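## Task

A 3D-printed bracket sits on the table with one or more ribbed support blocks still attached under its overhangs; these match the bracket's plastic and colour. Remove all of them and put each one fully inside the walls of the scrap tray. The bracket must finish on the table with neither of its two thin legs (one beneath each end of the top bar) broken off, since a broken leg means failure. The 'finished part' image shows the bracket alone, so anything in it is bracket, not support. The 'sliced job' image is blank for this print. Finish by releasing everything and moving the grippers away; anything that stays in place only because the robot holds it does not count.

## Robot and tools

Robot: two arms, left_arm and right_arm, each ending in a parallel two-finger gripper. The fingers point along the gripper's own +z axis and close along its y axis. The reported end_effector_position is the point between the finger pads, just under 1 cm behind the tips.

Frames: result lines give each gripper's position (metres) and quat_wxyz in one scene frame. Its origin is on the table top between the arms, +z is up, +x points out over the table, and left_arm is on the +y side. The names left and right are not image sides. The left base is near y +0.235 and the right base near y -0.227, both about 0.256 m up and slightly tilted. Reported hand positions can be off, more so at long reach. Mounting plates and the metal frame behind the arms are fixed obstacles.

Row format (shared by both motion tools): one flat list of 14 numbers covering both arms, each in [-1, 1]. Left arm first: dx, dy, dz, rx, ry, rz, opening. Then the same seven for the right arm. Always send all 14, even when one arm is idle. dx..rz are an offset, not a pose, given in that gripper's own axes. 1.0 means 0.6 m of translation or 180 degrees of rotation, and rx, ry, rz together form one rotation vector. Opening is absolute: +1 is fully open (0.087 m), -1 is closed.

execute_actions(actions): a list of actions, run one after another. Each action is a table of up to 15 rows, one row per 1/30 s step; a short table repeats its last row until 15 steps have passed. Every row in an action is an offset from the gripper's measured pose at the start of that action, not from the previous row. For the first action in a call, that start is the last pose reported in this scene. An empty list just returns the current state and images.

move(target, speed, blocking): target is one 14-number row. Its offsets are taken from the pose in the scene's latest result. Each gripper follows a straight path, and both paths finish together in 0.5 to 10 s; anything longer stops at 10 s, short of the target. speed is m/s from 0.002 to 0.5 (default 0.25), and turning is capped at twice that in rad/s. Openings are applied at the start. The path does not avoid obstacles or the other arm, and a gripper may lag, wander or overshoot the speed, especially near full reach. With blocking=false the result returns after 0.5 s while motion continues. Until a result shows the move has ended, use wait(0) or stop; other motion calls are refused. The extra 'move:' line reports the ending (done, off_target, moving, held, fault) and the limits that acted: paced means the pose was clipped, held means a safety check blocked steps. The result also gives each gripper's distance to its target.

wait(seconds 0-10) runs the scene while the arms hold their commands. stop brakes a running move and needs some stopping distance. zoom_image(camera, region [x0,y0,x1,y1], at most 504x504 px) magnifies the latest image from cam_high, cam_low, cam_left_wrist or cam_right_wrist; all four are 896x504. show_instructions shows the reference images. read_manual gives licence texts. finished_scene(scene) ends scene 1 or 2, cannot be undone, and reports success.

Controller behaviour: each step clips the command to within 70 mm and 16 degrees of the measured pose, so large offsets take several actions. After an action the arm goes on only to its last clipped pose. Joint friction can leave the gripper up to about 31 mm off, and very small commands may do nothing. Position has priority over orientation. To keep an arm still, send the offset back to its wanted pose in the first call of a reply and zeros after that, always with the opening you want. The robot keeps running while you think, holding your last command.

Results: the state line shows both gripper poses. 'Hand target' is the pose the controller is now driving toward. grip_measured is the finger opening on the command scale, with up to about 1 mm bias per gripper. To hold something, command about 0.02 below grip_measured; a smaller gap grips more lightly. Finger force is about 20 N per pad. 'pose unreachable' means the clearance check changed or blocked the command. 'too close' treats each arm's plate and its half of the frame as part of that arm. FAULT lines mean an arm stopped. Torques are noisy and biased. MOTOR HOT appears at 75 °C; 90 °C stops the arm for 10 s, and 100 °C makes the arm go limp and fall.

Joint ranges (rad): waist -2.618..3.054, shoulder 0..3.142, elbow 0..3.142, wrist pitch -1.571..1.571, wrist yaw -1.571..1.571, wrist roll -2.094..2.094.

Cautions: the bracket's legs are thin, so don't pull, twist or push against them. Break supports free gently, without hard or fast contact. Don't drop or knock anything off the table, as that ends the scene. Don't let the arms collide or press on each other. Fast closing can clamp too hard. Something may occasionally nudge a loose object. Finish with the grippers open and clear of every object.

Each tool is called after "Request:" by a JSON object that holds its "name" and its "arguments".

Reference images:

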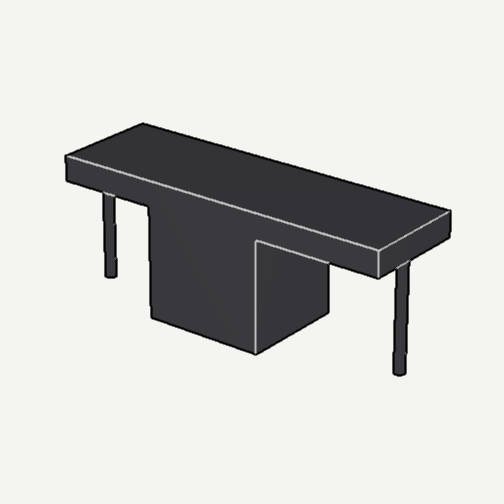

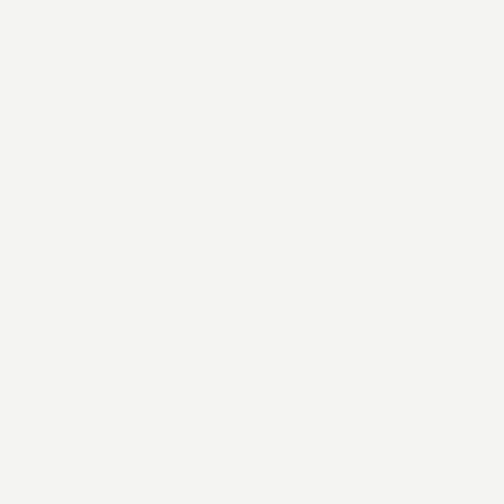

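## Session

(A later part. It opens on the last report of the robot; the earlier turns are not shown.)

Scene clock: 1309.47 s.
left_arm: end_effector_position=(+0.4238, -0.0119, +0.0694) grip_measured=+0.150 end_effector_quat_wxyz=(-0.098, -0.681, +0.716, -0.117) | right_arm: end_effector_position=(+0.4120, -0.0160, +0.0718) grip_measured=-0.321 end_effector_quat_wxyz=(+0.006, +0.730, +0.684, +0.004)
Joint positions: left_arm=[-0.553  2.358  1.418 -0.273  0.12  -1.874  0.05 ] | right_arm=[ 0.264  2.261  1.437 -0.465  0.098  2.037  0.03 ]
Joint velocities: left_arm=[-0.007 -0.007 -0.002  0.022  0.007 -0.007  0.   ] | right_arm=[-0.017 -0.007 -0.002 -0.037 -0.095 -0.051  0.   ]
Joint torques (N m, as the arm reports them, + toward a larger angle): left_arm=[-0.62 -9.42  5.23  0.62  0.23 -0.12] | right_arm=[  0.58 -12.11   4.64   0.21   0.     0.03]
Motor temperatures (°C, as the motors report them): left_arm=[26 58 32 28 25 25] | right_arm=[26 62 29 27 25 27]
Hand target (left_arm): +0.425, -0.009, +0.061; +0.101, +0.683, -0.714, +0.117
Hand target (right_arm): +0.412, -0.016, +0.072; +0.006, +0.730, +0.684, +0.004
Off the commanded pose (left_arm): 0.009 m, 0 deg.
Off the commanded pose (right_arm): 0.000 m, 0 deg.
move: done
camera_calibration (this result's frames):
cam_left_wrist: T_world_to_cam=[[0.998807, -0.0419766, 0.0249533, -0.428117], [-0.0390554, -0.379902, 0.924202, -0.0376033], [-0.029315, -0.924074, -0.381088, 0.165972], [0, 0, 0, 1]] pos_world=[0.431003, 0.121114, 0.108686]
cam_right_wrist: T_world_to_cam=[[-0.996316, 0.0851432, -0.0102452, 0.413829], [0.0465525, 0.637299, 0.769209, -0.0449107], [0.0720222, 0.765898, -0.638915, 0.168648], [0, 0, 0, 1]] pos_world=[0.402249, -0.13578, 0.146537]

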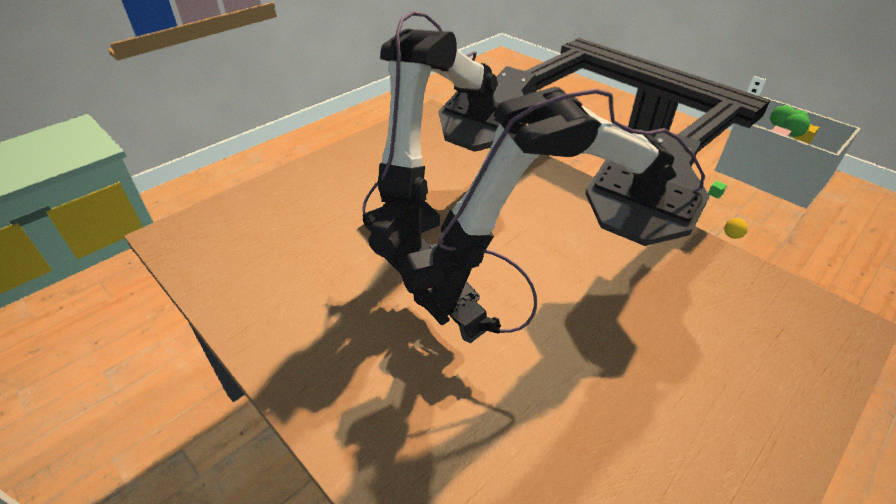

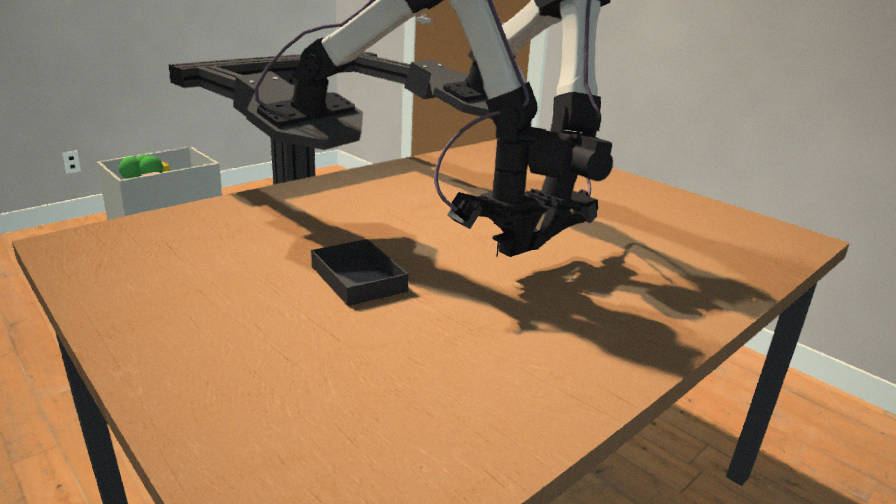

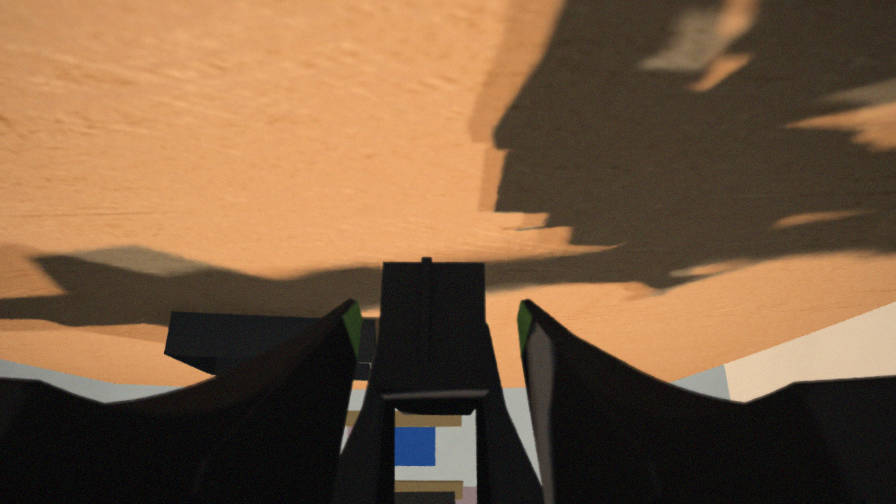

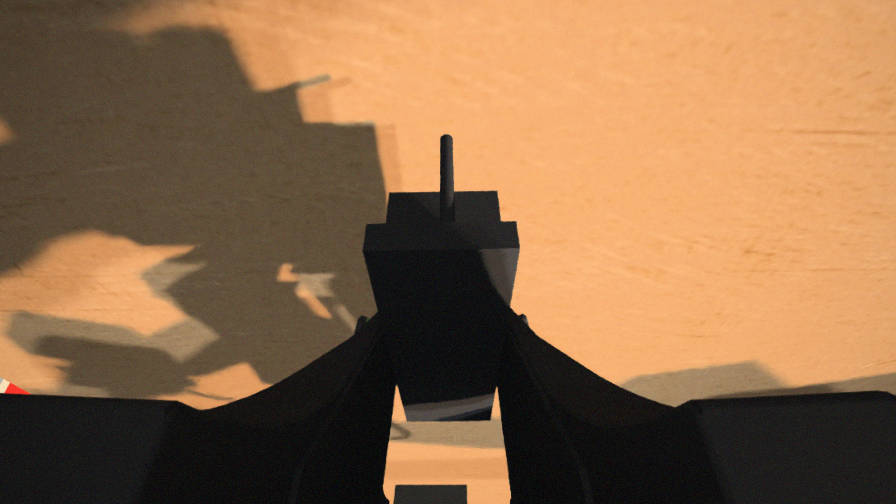

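Request:
{"name": "zoom_image", "arguments": {"camera": "cam_left_wrist", "region": [330, 230, 560, 460]}}

Request:
{"name": "zoom_image", "arguments": {"camera": "cam_low", "region": [470, 180, 610, 270]}}

Region (330, 230, 560, 460) of cam_left_wrist's 896x504 image, scaled by 2.191, with more detail than that image has.

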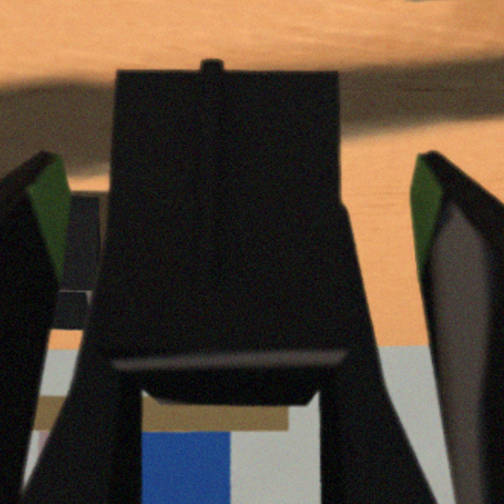

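Region (470, 180, 610, 270) of cam_low's 896x504 image, scaled by 3.600, with more detail than that image has; it fills the top 324 rows of this view, and the rest is white.

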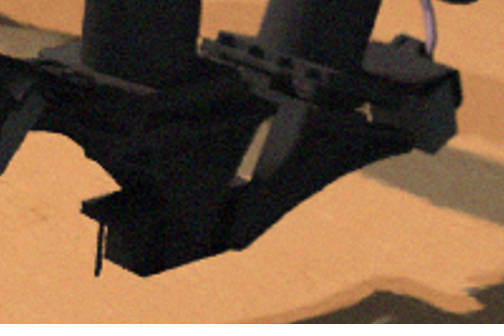

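Request:
{"name": "move", "arguments": {"target": [-0.0122, -0.0012, 0.0057, -0.0017, 0.002, -0.002, 0.15, 0, 0, 0, 0, 0, 0, -0.35], "speed": 0.02}}

Scene clock: 1320.73 s.
left_arm: end_effector_position=(+0.4250, -0.0093, +0.0690) grip_measured=+0.150 end_effector_quat_wxyz=(-0.099, -0.682, +0.715, -0.118) | right_arm: end_effector_position=(+0.4120, -0.0160, +0.0718) grip_measured=-0.321 end_effector_quat_wxyz=(+0.006, +0.730, +0.684, +0.004)
Joint positions: left_arm=[-0.546  2.358  1.418 -0.273  0.123 -1.868  0.05 ] | right_arm=[ 0.264  2.261  1.437 -0.465  0.098  2.037  0.03 ]
Joint velocities: left_arm=[-0.002 -0.002 -0.012 -0.007 -0.051  0.037  0.   ] | right_arm=[-0.002  0.007  0.022  0.022 -0.007 -0.051  0.   ]
Joint torques (N m, as the arm reports them, + toward a larger angle): left_arm=[ -0.56 -10.24   4.64   0.58   0.23  -0.12] | right_arm=[  0.64 -12.15   4.61   0.22   0.02   0.04]
Motor temperatures (°C, as the motors report them): left_arm=[26 57 32 28 25 25] | right_arm=[26 63 29 27 25 27]
Hand target (left_arm): +0.425, -0.006, +0.064; +0.103, +0.683, -0.714, +0.117
Hand target (right_arm): +0.412, -0.016, +0.072; +0.006, +0.730, +0.684, +0.004
Off the commanded pose (left_arm): 0.006 m, 1 deg.
Off the commanded pose (right_arm): 0.000 m, 0 deg.
move: done
camera_calibration (this result's frames):
cam_left_wrist: T_world_to_cam=[[0.998849, -0.0408236, 0.0251641, -0.429146], [-0.0387868, -0.37912, 0.924534, -0.0363549], [-0.0282026, -0.924447, -0.380267, 0.167703], [0, 0, 0, 1]] pos_world=[0.431972, 0.12373, 0.108182]
cam_right_wrist: T_world_to_cam=[[-0.996316, 0.0851432, -0.0102452, 0.413829], [0.0465525, 0.637299, 0.769209, -0.0449107], [0.0720222, 0.765898, -0.638915, 0.168648], [0, 0, 0, 1]] pos_world=[0.402249, -0.13578, 0.146537]

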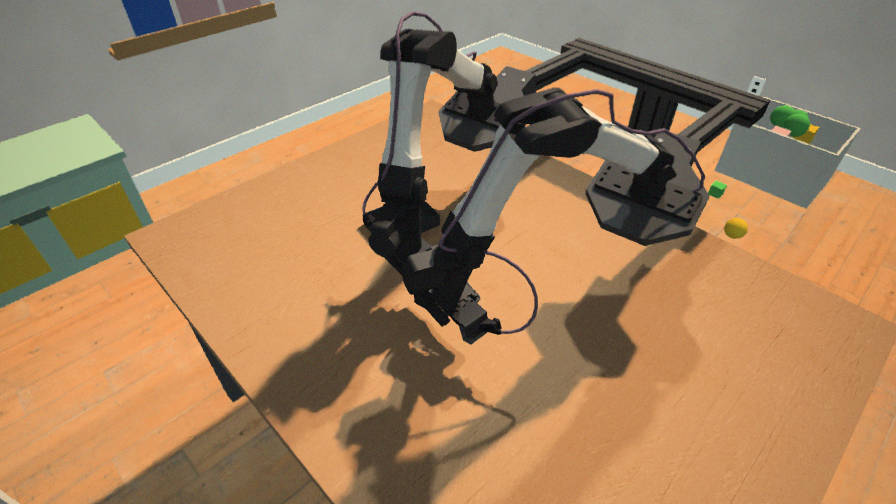

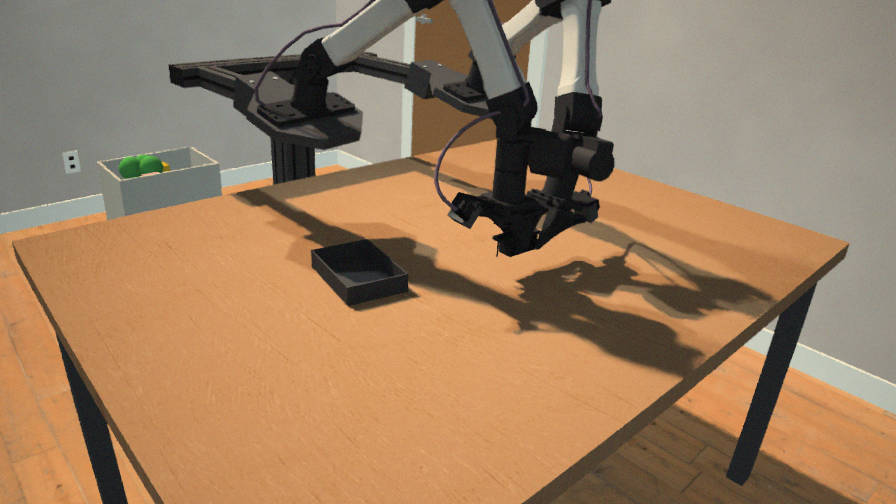

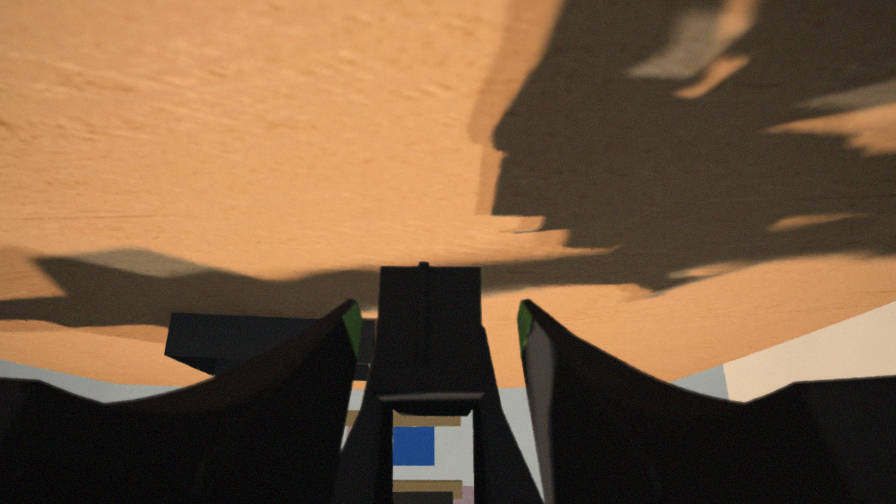

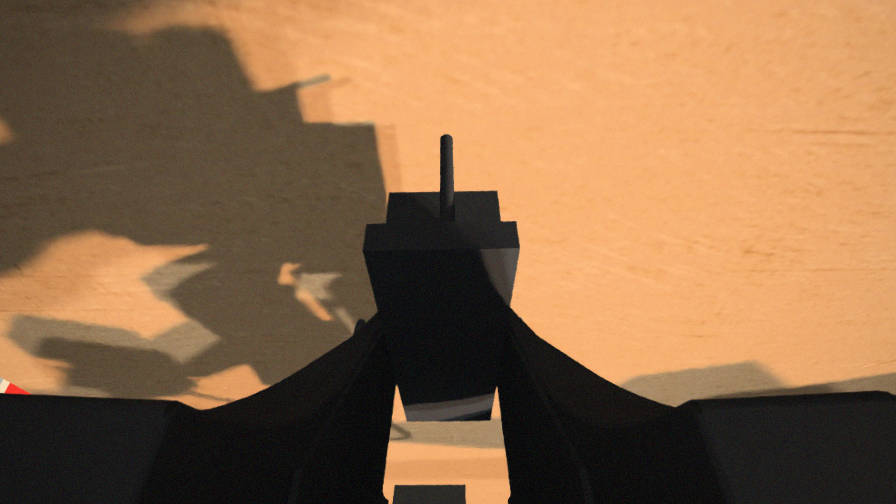

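Request:
{"name": "execute_actions", "arguments": {"actions": [[[0,0,0,0,0,0,0.10,0,0,0,0,0,0,-0.35],[0,0,0,0,0,0,0.05,0,0,0,0,0,0,-0.35],[0,0,0,0,0,0,0.0,0,0,0,0,0,0,-0.35],[0,0,0,0,0,0,-0.05,0,0,0,0,0,0,-0.35],[0,0,0,0,0,0,-0.10,0,0,0,0,0,0,-0.35],[0,0,0,0,0,0,-0.14,0,0,0,0,0,0,-0.35],[0,0,0,0,0,0,-0.17,0,0,0,0,0,0,-0.35],[0,0,0,0,0,0,-0.19,0,0,0,0,0,0,-0.35],[0,0,0,0,0,0,-0.21,0,0,0,0,0,0,-0.35],[0,0,0,0,0,0,-0.23,0,0,0,0,0,0,-0.35],[0,0,0,0,0,0,-0.25,0,0,0,0,0,0,-0.35],[0,0,0,0,0,0,-0.26,0,0,0,0,0,0,-0.35],[0,0,0,0,0,0,-0.27,0,0,0,0,0,0,-0.35],[0,0,0,0,0,0,-0.28,0,0,0,0,0,0,-0.35],[0,0,0,0,0,0,-0.29,0,0,0,0,0,0,-0.35]],[[0,0,0,0,0,0,-0.295,0,0,0,0,0,0,-0.35],[0,0,0,0,0,0,-0.30,0,0,0,0,0,0,-0.35],[0,0,0,0,0,0,-0.305,0,0,0,0,0,0,-0.35],[0,0,0,0,0,0,-0.31,0,0,0,0,0,0,-0.35],[0,0,0,0,0,0,-0.315,0,0,0,0,0,0,-0.35],[0,0,0,0,0,0,-0.32,0,0,0,0,0,0,-0.35],[0,0,0,0,0,0,-0.325,0,0,0,0,0,0,-0.35],[0,0,0,0,0,0,-0.33,0,0,0,0,0,0,-0.35],[0,0,0,0,0,0,-0.335,0,0,0,0,0,0,-0.35],[0,0,0,0,0,0,-0.34,0,0,0,0,0,0,-0.35],[0,0,0,0,0,0,-0.345,0,0,0,0,0,0,-0.35],[0,0,0,0,0,0,-0.35,0,0,0,0,0,0,-0.35],[0,0,0,0,0,0,-0.355,0,0,0,0,0,0,-0.35],[0,0,0,0,0,0,-0.36,0,0,0,0,0,0,-0.35],[0,0,0,0,0,0,-0.36,0,0,0,0,0,0,-0.35]]]}}

Scene clock: 1332.20 s.
left_arm: end_effector_position=(+0.4248, -0.0094, +0.0690) grip_measured=-0.346 end_effector_quat_wxyz=(-0.099, -0.681, +0.716, -0.118) | right_arm: end_effector_position=(+0.4137, -0.0159, +0.0719) grip_measured=-0.321 end_effector_quat_wxyz=(+0.009, +0.730, +0.683, +0.006)
Joint positions: left_arm=[-0.546  2.358  1.418 -0.274  0.123 -1.867  0.029] | right_arm=[ 0.264  2.261  1.437 -0.459  0.101  2.037  0.03 ]
Joint velocities: left_arm=[ 0.002 -0.012 -0.002  0.051 -0.081 -0.022  0.001] | right_arm=[ 0.002 -0.007  0.007  0.022  0.007  0.051 -0.001]
Joint torques (N m, as the arm reports them, + toward a larger angle): left_arm=[ -1.83 -11.28   4.33   0.53   0.13  -0.14] | right_arm=[  0.53 -12.16   4.59   0.2   -0.02   0.04]
Motor temperatures (°C, as the motors report them): left_arm=[26 58 32 28 25 25] | right_arm=[26 63 29 27 25 27]
Hand target (left_arm): +0.425, -0.009, +0.069; +0.099, +0.681, -0.716, +0.118
Hand target (right_arm): +0.413, -0.016, +0.072; +0.007, +0.730, +0.683, +0.005
Off the commanded pose (left_arm): 0.000 m, 0 deg.
Off the commanded pose (right_arm): 0.001 m, 0 deg.
camera_calibration (this result's frames):
cam_left_wrist: T_world_to_cam=[[0.998785, -0.0423775, 0.0251588, -0.428961], [-0.0393656, -0.378873, 0.924611, -0.0361418], [-0.0296507, -0.924478, -0.380081, 0.168284], [0, 0, 0, 1]] pos_world=[0.432007, 0.123703, 0.108171]
cam_right_wrist: T_world_to_cam=[[-0.996161, 0.0857588, -0.0175555, 0.416034], [0.0413499, 0.63776, 0.769124, -0.0428897], [0.0771553, 0.765446, -0.638858, 0.166347], [0, 0, 0, 1]] pos_world=[0.403376, -0.135655, 0.146563]

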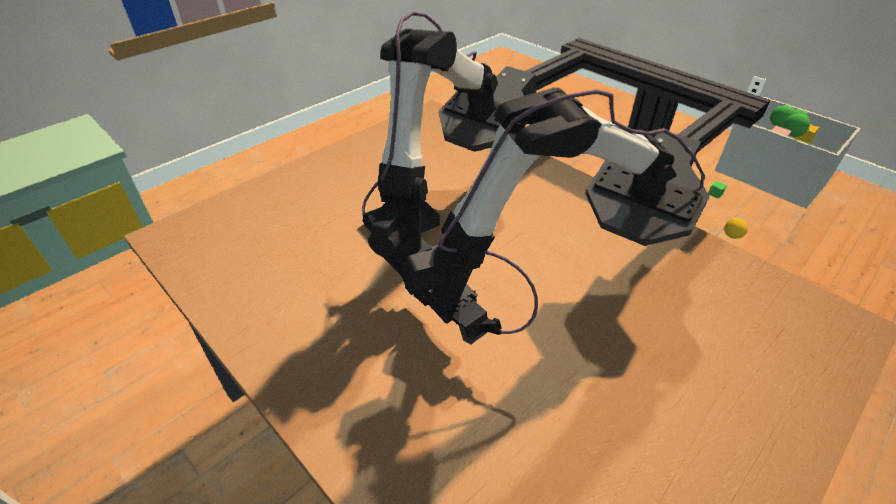

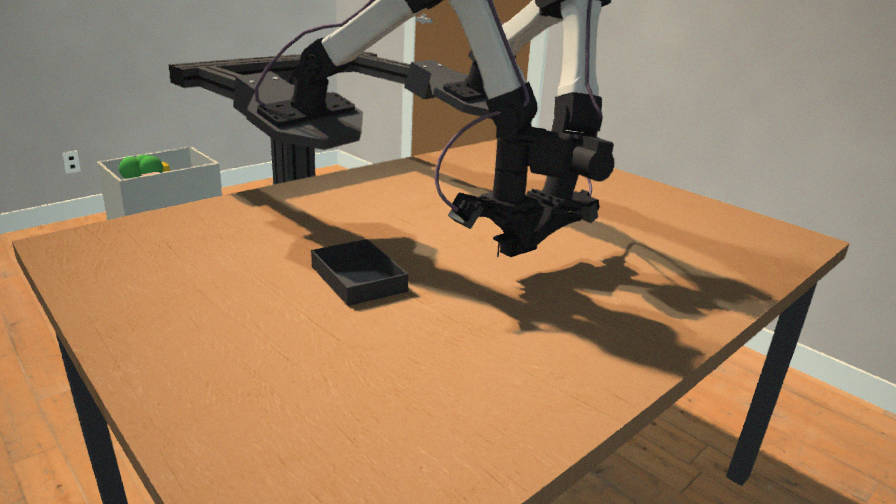

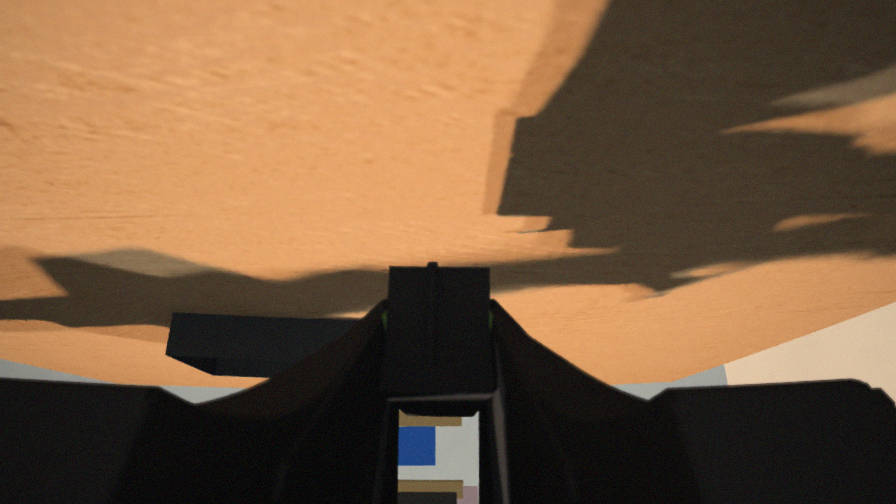

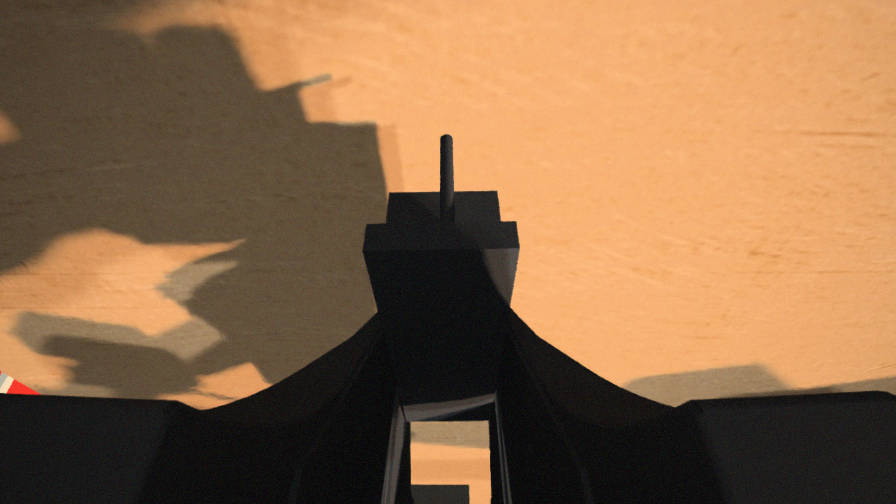

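Request:
{"name": "move", "arguments": {"target": [-0.0044, 0.0006, 0.0196, 0, 0, 0, -0.375, 0.0016, 0.0003, -0.02, 0, 0, 0, -0.35], "speed": 0.01}}

Scene clock: 1342.50 s.
left_arm: end_effector_position=(+0.4245, -0.0119, +0.0705) grip_measured=-0.346 end_effector_quat_wxyz=(-0.105, -0.679, +0.716, -0.123) | right_arm: end_effector_position=(+0.4141, -0.0185, +0.0745) grip_measured=-0.321 end_effector_quat_wxyz=(+0.014, +0.730, +0.683, +0.002)
Joint positions: left_arm=[-0.546  2.358  1.418 -0.271  0.139 -1.866  0.029] | right_arm=[ 0.264  2.253  1.437 -0.471  0.114  2.038  0.03 ]
Joint velocities: left_arm=[-0.007 -0.007 -0.002  0.037 -0.051  0.007 -0.001] | right_arm=[ 0.002 -0.002  0.007  0.007 -0.007  0.051 -0.   ]
Joint torques (N m, as the arm reports them, + toward a larger angle): left_arm=[-1.48 -8.85  5.27  0.71  0.02 -0.16] | right_arm=[  0.99 -14.01   4.32   0.05  -0.1    0.07]
Motor temperatures (°C, as the motors report them): left_arm=[26 59 32 28 25 25] | right_arm=[26 63 29 27 25 27]
Hand target (left_arm): +0.424, -0.010, +0.057; +0.099, +0.681, -0.716, +0.118
Hand target (right_arm): +0.414, -0.015, +0.084; +0.009, +0.730, +0.683, +0.006
Off the commanded pose (left_arm): 0.014 m, 1 deg.
Off the commanded pose (right_arm): 0.010 m, 1 deg.
move: off_target (left_arm)
camera_calibration (this result's frames):
cam_left_wrist: T_world_to_cam=[[0.998721, -0.0444983, 0.0240233, -0.428719], [-0.0386102, -0.364211, 0.930516, -0.0390505], [-0.0326568, -0.930253, -0.365463, 0.16672], [0, 0, 0, 1]] pos_world=[0.432107, 0.121792, 0.107566]
cam_right_wrist: T_world_to_cam=[[-0.996081, 0.0861311, -0.0200897, 0.416874], [0.0406648, 0.647726, 0.760787, -0.0422526], [0.0785401, 0.756989, -0.64869, 0.169984], [0, 0, 0, 1]] pos_world=[0.403608, -0.137214, 0.150787]

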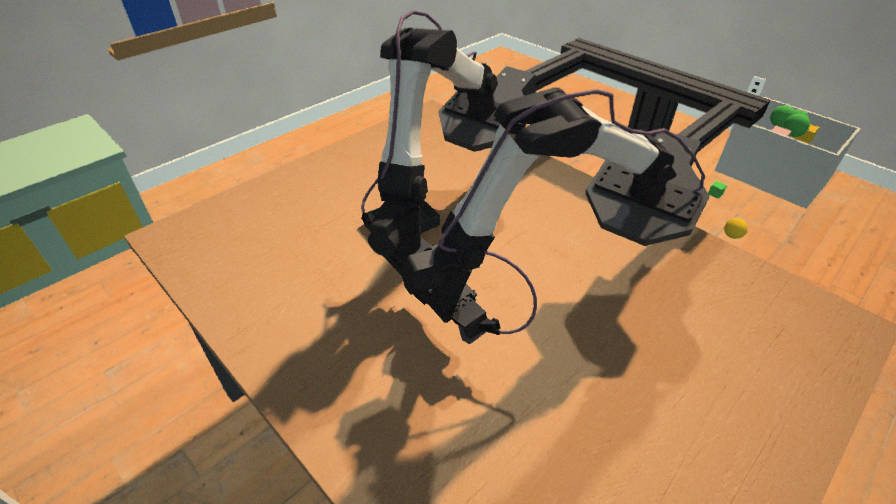

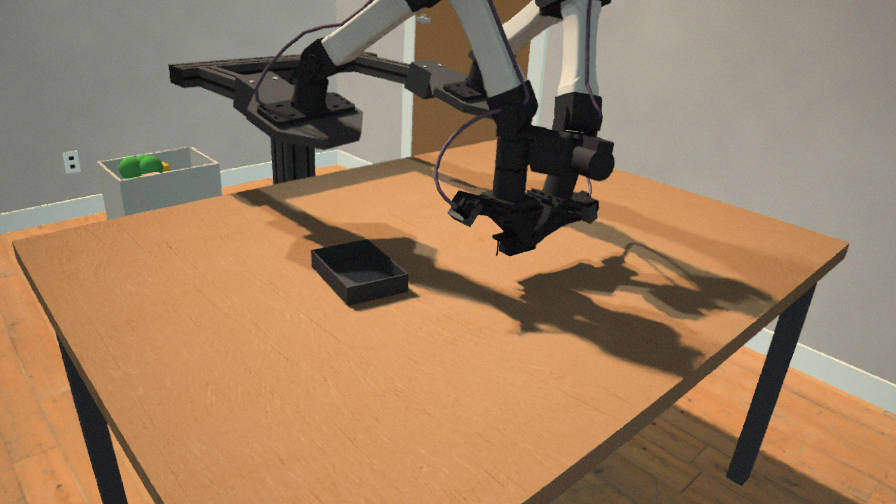

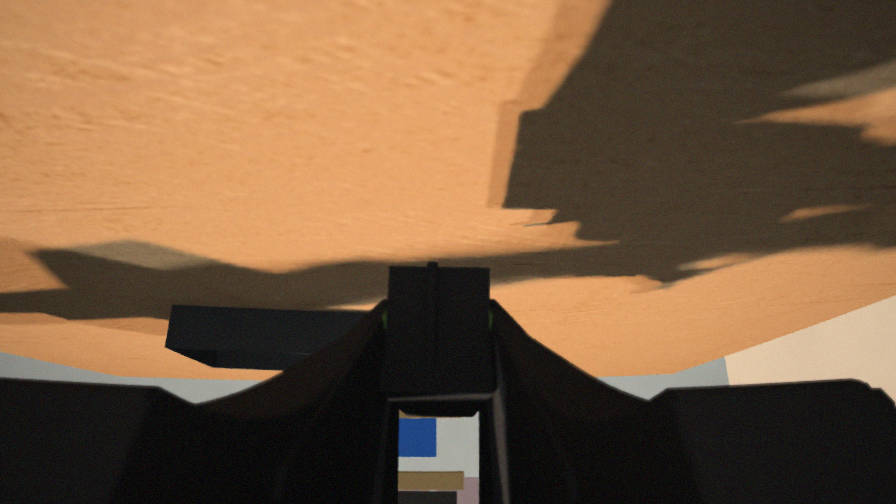

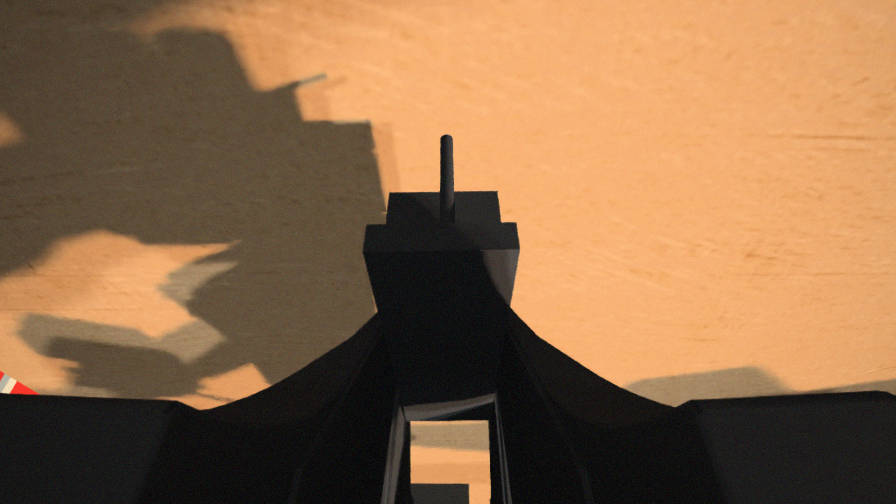

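Request:
{"name": "move", "arguments": {"target": [-0.0243, 0.0008, -0.0008, 0, -0.0353, 0, -0.375, 0.0382, -0.0012, -0.0924, 0, 0.0353, 0, -0.35], "speed": 0.015}}

Scene clock: 1387.93 s.
left_arm: end_effector_position=(+0.4275, -0.0140, +0.0931) grip_measured=-0.346 end_effector_quat_wxyz=(-0.105, -0.672, +0.722, -0.127) | right_arm: end_effector_position=(+0.4178, -0.0206, +0.0999) grip_measured=-0.321 end_effector_quat_wxyz=(+0.018, +0.737, +0.676, +0.008)
Joint positions: left_arm=[-0.555  2.3    1.418 -0.322  0.141 -1.855  0.029] | right_arm=[ 0.264  2.179  1.42  -0.514  0.119  2.056  0.03 ]
Joint velocities: left_arm=[ 0.002 -0.022  0.002 -0.037  0.007 -0.007 -0.001] | right_arm=[-0.017 -0.002  0.002  0.066  0.022  0.051  0.   ]
Joint torques (N m, as the arm reports them, + toward a larger angle): left_arm=[-1.77 -8.57  4.68  0.58 -1.09 -0.3 ] | right_arm=[  2.51 -17.09   4.09   0.02  -1.15  -0.01]
Motor temperatures (°C, as the motors report them): left_arm=[26 56 32 28 25 25] | right_arm=[26 70 29 27 25 27]
Hand target (left_arm): +0.424, +0.003, +0.069; +0.066, +0.684, -0.721, +0.087
Hand target (right_arm): +0.413, +0.004, +0.129; -0.023, +0.729, +0.683, +0.041
Off the commanded pose (left_arm): 0.031 m, 7 deg.
Off the commanded pose (right_arm): 0.040 m, 6 deg.
move: off_target (left_arm, right_arm)
camera_calibration (this result's frames):
cam_left_wrist: T_world_to_cam=[[0.99757, -0.0614342, 0.0328652, -0.432901], [-0.0527591, -0.357989, 0.932234, -0.0547875], [-0.0455057, -0.931703, -0.36036, 0.178078], [0, 0, 0, 1]] pos_world=[0.437062, 0.119708, 0.129475]
cam_right_wrist: T_world_to_cam=[[-0.993855, 0.105278, -0.034199, 0.422142], [0.0421737, 0.64578, 0.762358, -0.0611506], [0.102345, 0.75623, -0.646252, 0.177583], [0, 0, 0, 1]] pos_world=[0.403952, -0.139246, 0.175819]

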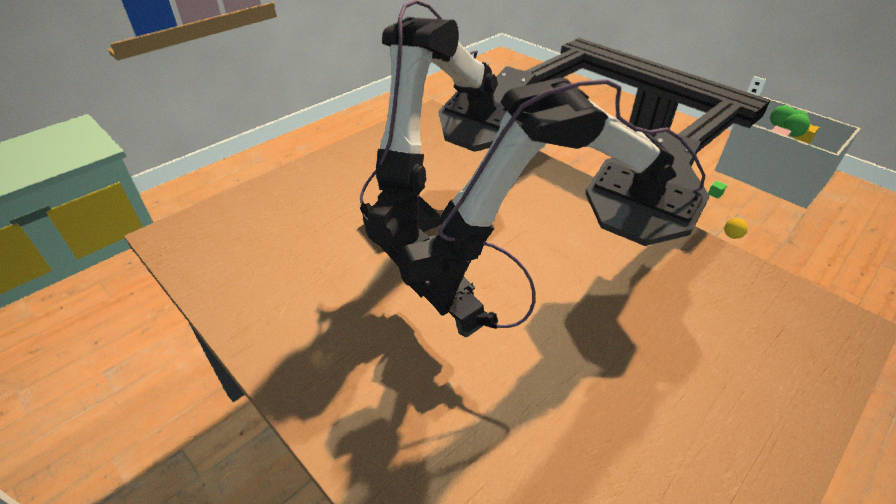

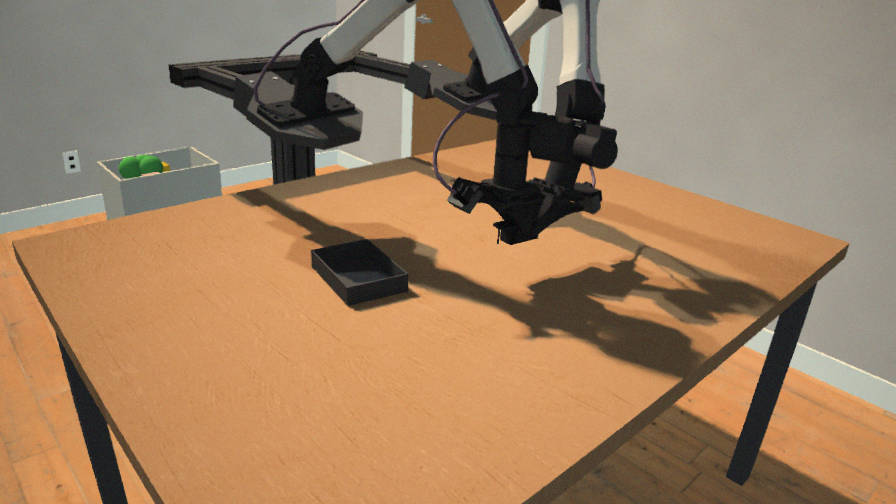

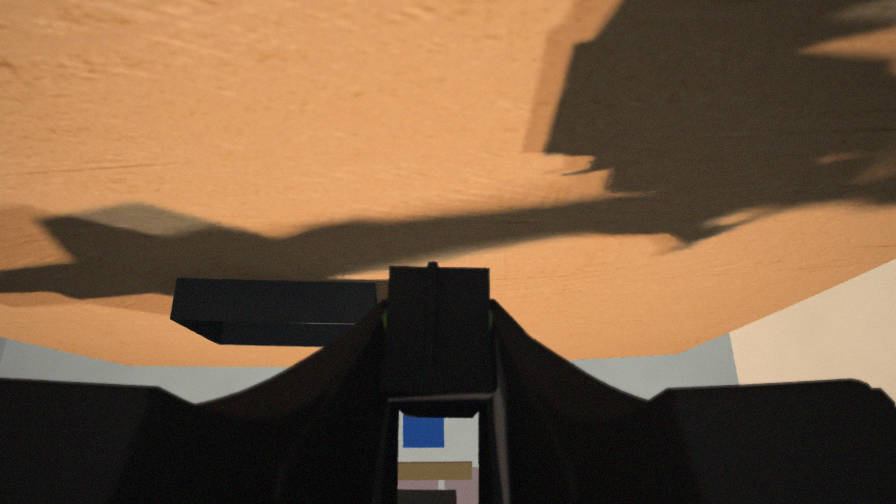

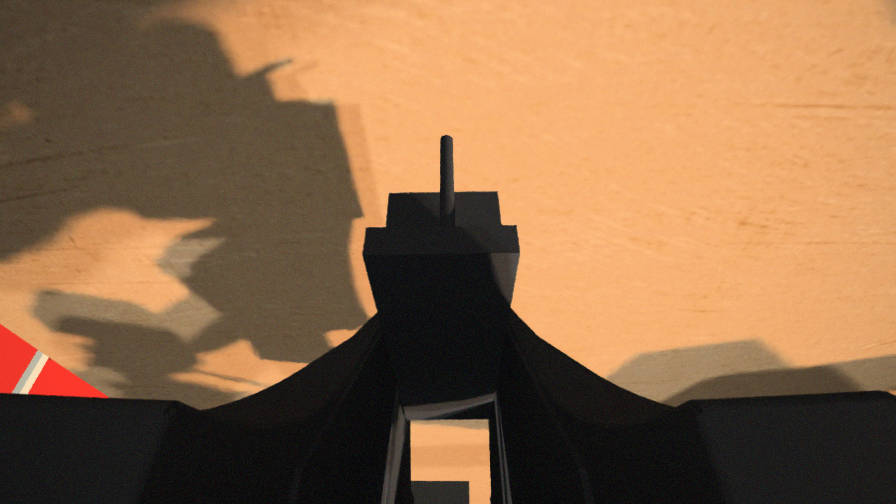

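Request:
{"name": "execute_actions", "arguments": {"actions": []}}

Scene clock: 1399.73 s.
left_arm: end_effector_position=(+0.4275, -0.0140, +0.0931) grip_measured=-0.346 end_effector_quat_wxyz=(-0.105, -0.672, +0.722, -0.127) | right_arm: end_effector_position=(+0.4177, -0.0207, +0.0999) grip_measured=-0.321 end_effector_quat_wxyz=(+0.018, +0.737, +0.676, +0.008)
Joint positions: left_arm=[-0.555  2.3    1.418 -0.322  0.141 -1.855  0.029] | right_arm=[ 0.264  2.179  1.42  -0.515  0.119  2.056  0.03 ]
Joint velocities: left_arm=[-0.012  0.007  0.002 -0.051 -0.022  0.022 -0.001] | right_arm=[ 0.017 -0.017 -0.002 -0.022 -0.066 -0.066  0.   ]
Joint torques (N m, as the arm reports them, + toward a larger angle): left_arm=[-1.73 -8.5   4.78  0.58 -1.09 -0.29] | right_arm=[  2.48 -17.04   4.01   0.01  -1.15   0.  ]
Motor temperatures (°C, as the motors report them): left_arm=[26 55 32 27 26 25] | right_arm=[26 76 29 27 26 27]
Hand target (left_arm): +0.424, +0.003, +0.069; +0.066, +0.684, -0.721, +0.087
Hand target (right_arm): +0.413, +0.004, +0.128; -0.023, +0.729, +0.683, +0.041
Off the commanded pose (left_arm): 0.031 m, 7 deg.
Off the commanded pose (right_arm): 0.040 m, 6 deg.
MOTOR HOT: a motor of the right arm reached 75 °C. Now the hottest motor of the right arm, joint 2 (shoulder), reports 76 °C. The controller's stop level is 90 °C. To cool a motor, set the load down, stop pushing, or move to a pose that needs little force.
camera_calibration (this result's frames):
cam_left_wrist: T_world_to_cam=[[0.99757, -0.0614342, 0.0328652, -0.432901], [-0.0527591, -0.357989, 0.932234, -0.0547875], [-0.0455057, -0.931703, -0.36036, 0.178078], [0, 0, 0, 1]] pos_world=[0.437062, 0.119708, 0.129475]
cam_right_wrist: T_world_to_cam=[[-0.99387, 0.105239, -0.0338671, 0.422029], [0.0424184, 0.645895, 0.762247, -0.0612042], [0.102093, 0.756138, -0.6464, 0.177732], [0, 0, 0, 1]] pos_world=[0.403893, -0.139272, 0.175831]

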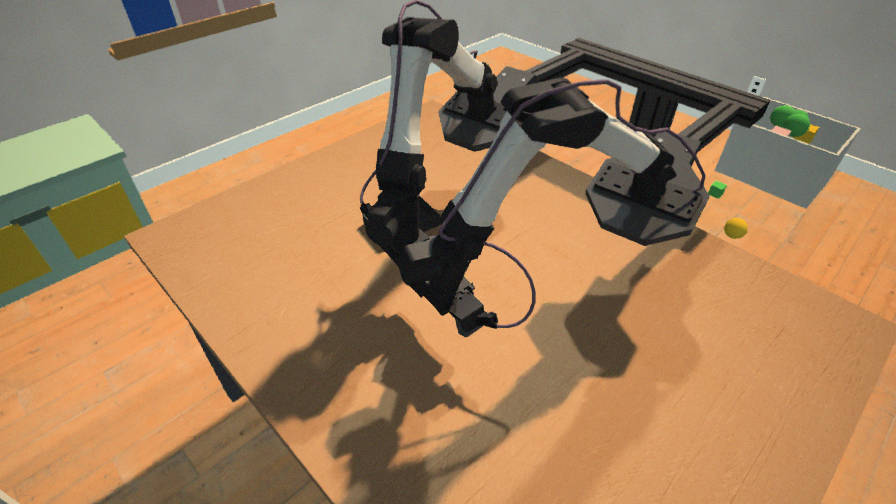

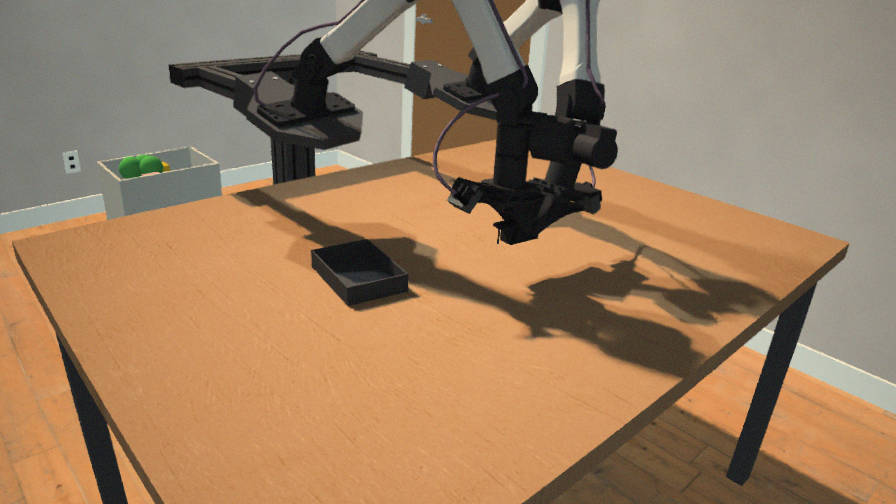

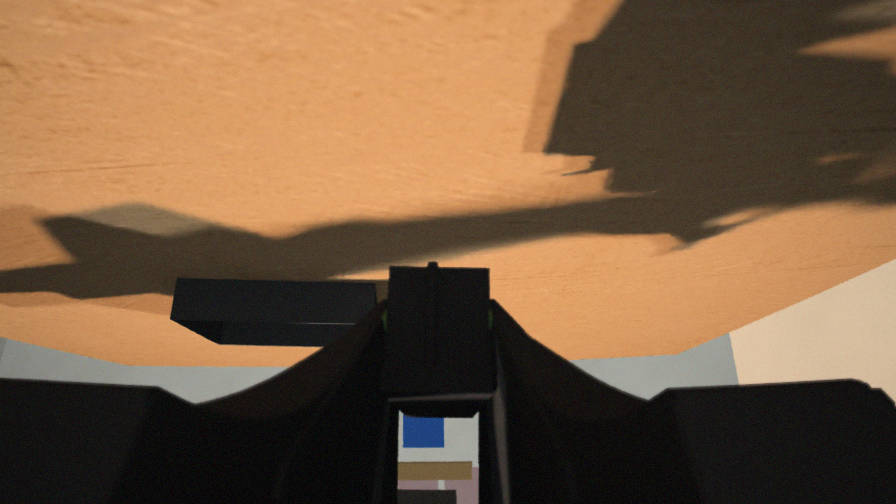

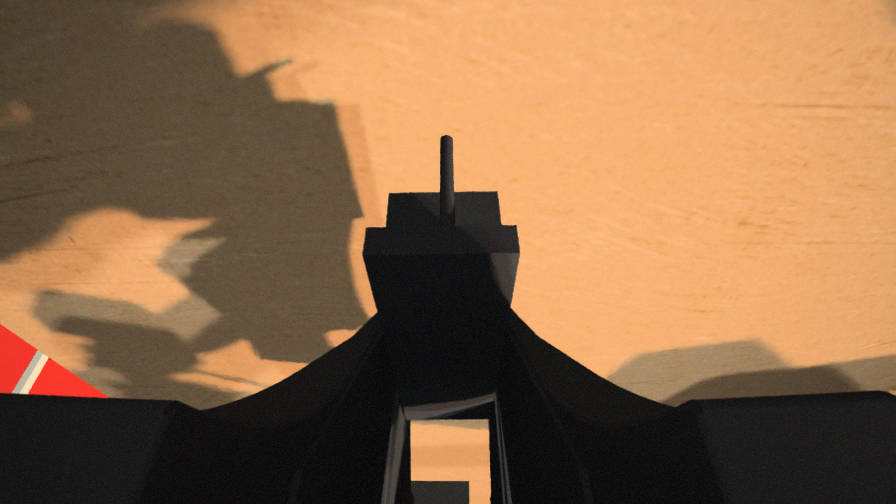

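Request:
{"name": "execute_actions", "arguments": {"actions": [[[0,0,0,0,0,0,-0.375,0,0,0,0,0,0,-0.35]]]}}

Scene clock: 1401.83 s.
left_arm: end_effector_position=(+0.4277, -0.0151, +0.0947) grip_measured=-0.346 end_effector_quat_wxyz=(-0.107, -0.672, +0.722, -0.129) | right_arm: end_effector_position=(+0.4174, -0.0220, +0.0986) grip_measured=-0.321 end_effector_quat_wxyz=(+0.020, +0.737, +0.676, +0.005)
Joint positions: left_arm=[-0.555  2.298  1.418 -0.322  0.148 -1.855  0.029] | right_arm=[ 0.263  2.182  1.42  -0.516  0.124  2.056  0.03 ]
Joint velocities: left_arm=[-0.007  0.002 -0.002 -0.081  0.007 -0.081 -0.001] | right_arm=[-0.002 -0.012 -0.002 -0.022 -0.022  0.022 -0.   ]
Joint torques (N m, as the arm reports them, + toward a larger angle): left_arm=[ -1.79 -11.09   4.68   0.54   0.08  -0.17] | right_arm=[  0.63 -12.13   4.87   0.24  -0.04   0.02]
Motor temperatures (°C, as the motors report them): left_arm=[26 55 32 27 26 25] | right_arm=[26 76 29 27 26 27]
Hand target (left_arm): +0.427, -0.014, +0.093; +0.105, +0.672, -0.722, +0.127
Hand target (right_arm): +0.418, -0.021, +0.100; +0.018, +0.737, +0.676, +0.008
Off the commanded pose (left_arm): 0.002 m, 0 deg.
Off the commanded pose (right_arm): 0.002 m, 0 deg.
MOTOR HOT: still on. Now the hottest motor of the right arm, joint 2 (shoulder), reports 76 °C; the controller's stop level is 90 °C.
camera_calibration (this result's frames):
cam_left_wrist: T_world_to_cam=[[0.997488, -0.0624468, 0.0334406, -0.433249], [-0.0533248, -0.351198, 0.934781, -0.0565189], [-0.0466298, -0.934216, -0.353646, 0.177478], [0, 0, 0, 1]] pos_world=[0.437423, 0.118899, 0.130085]
cam_right_wrist: T_world_to_cam=[[-0.99388, 0.105215, -0.0336653, 0.421726], [0.043245, 0.650989, 0.757855, -0.0591235], [0.101653, 0.75176, -0.651554, 0.178553], [0, 0, 0, 1]] pos_world=[0.403551, -0.140112, 0.175341]

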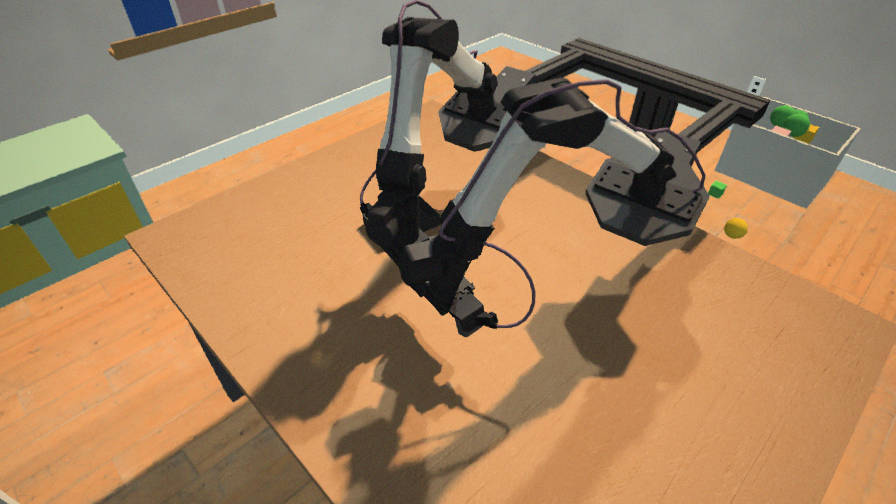

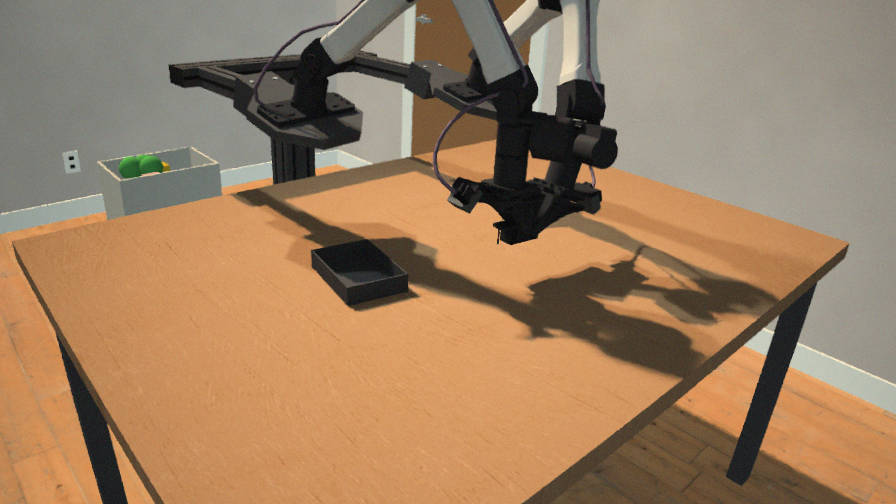

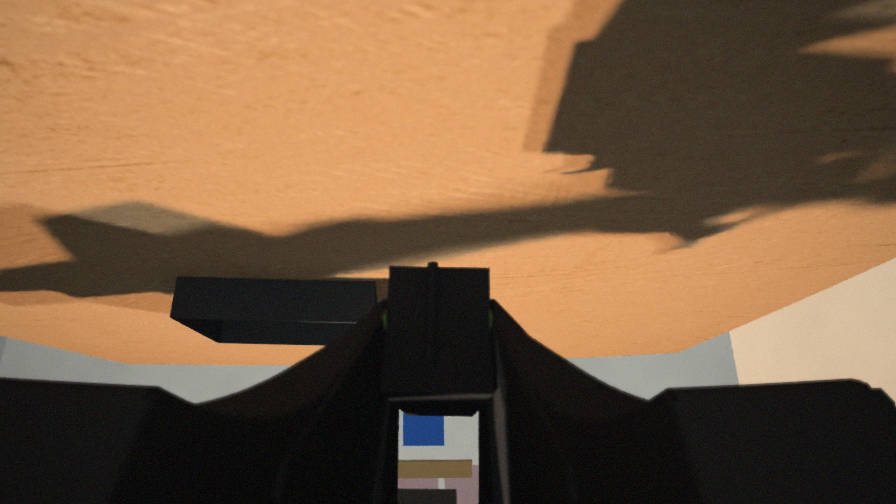

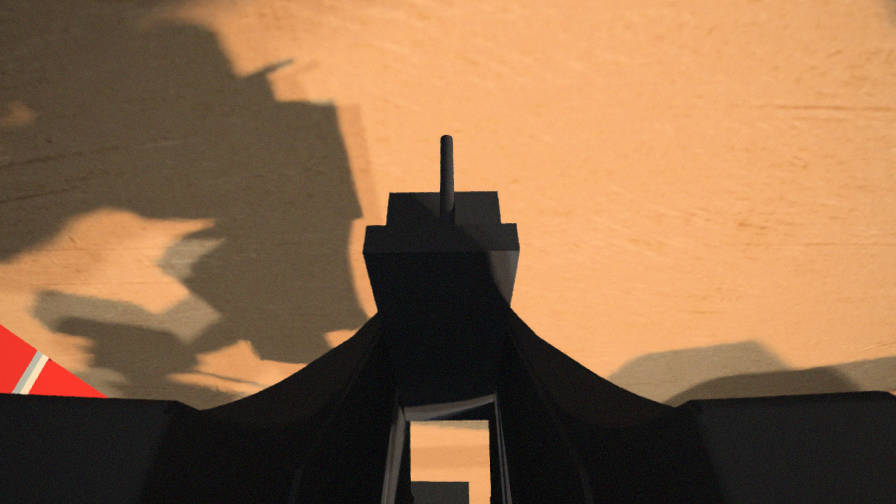

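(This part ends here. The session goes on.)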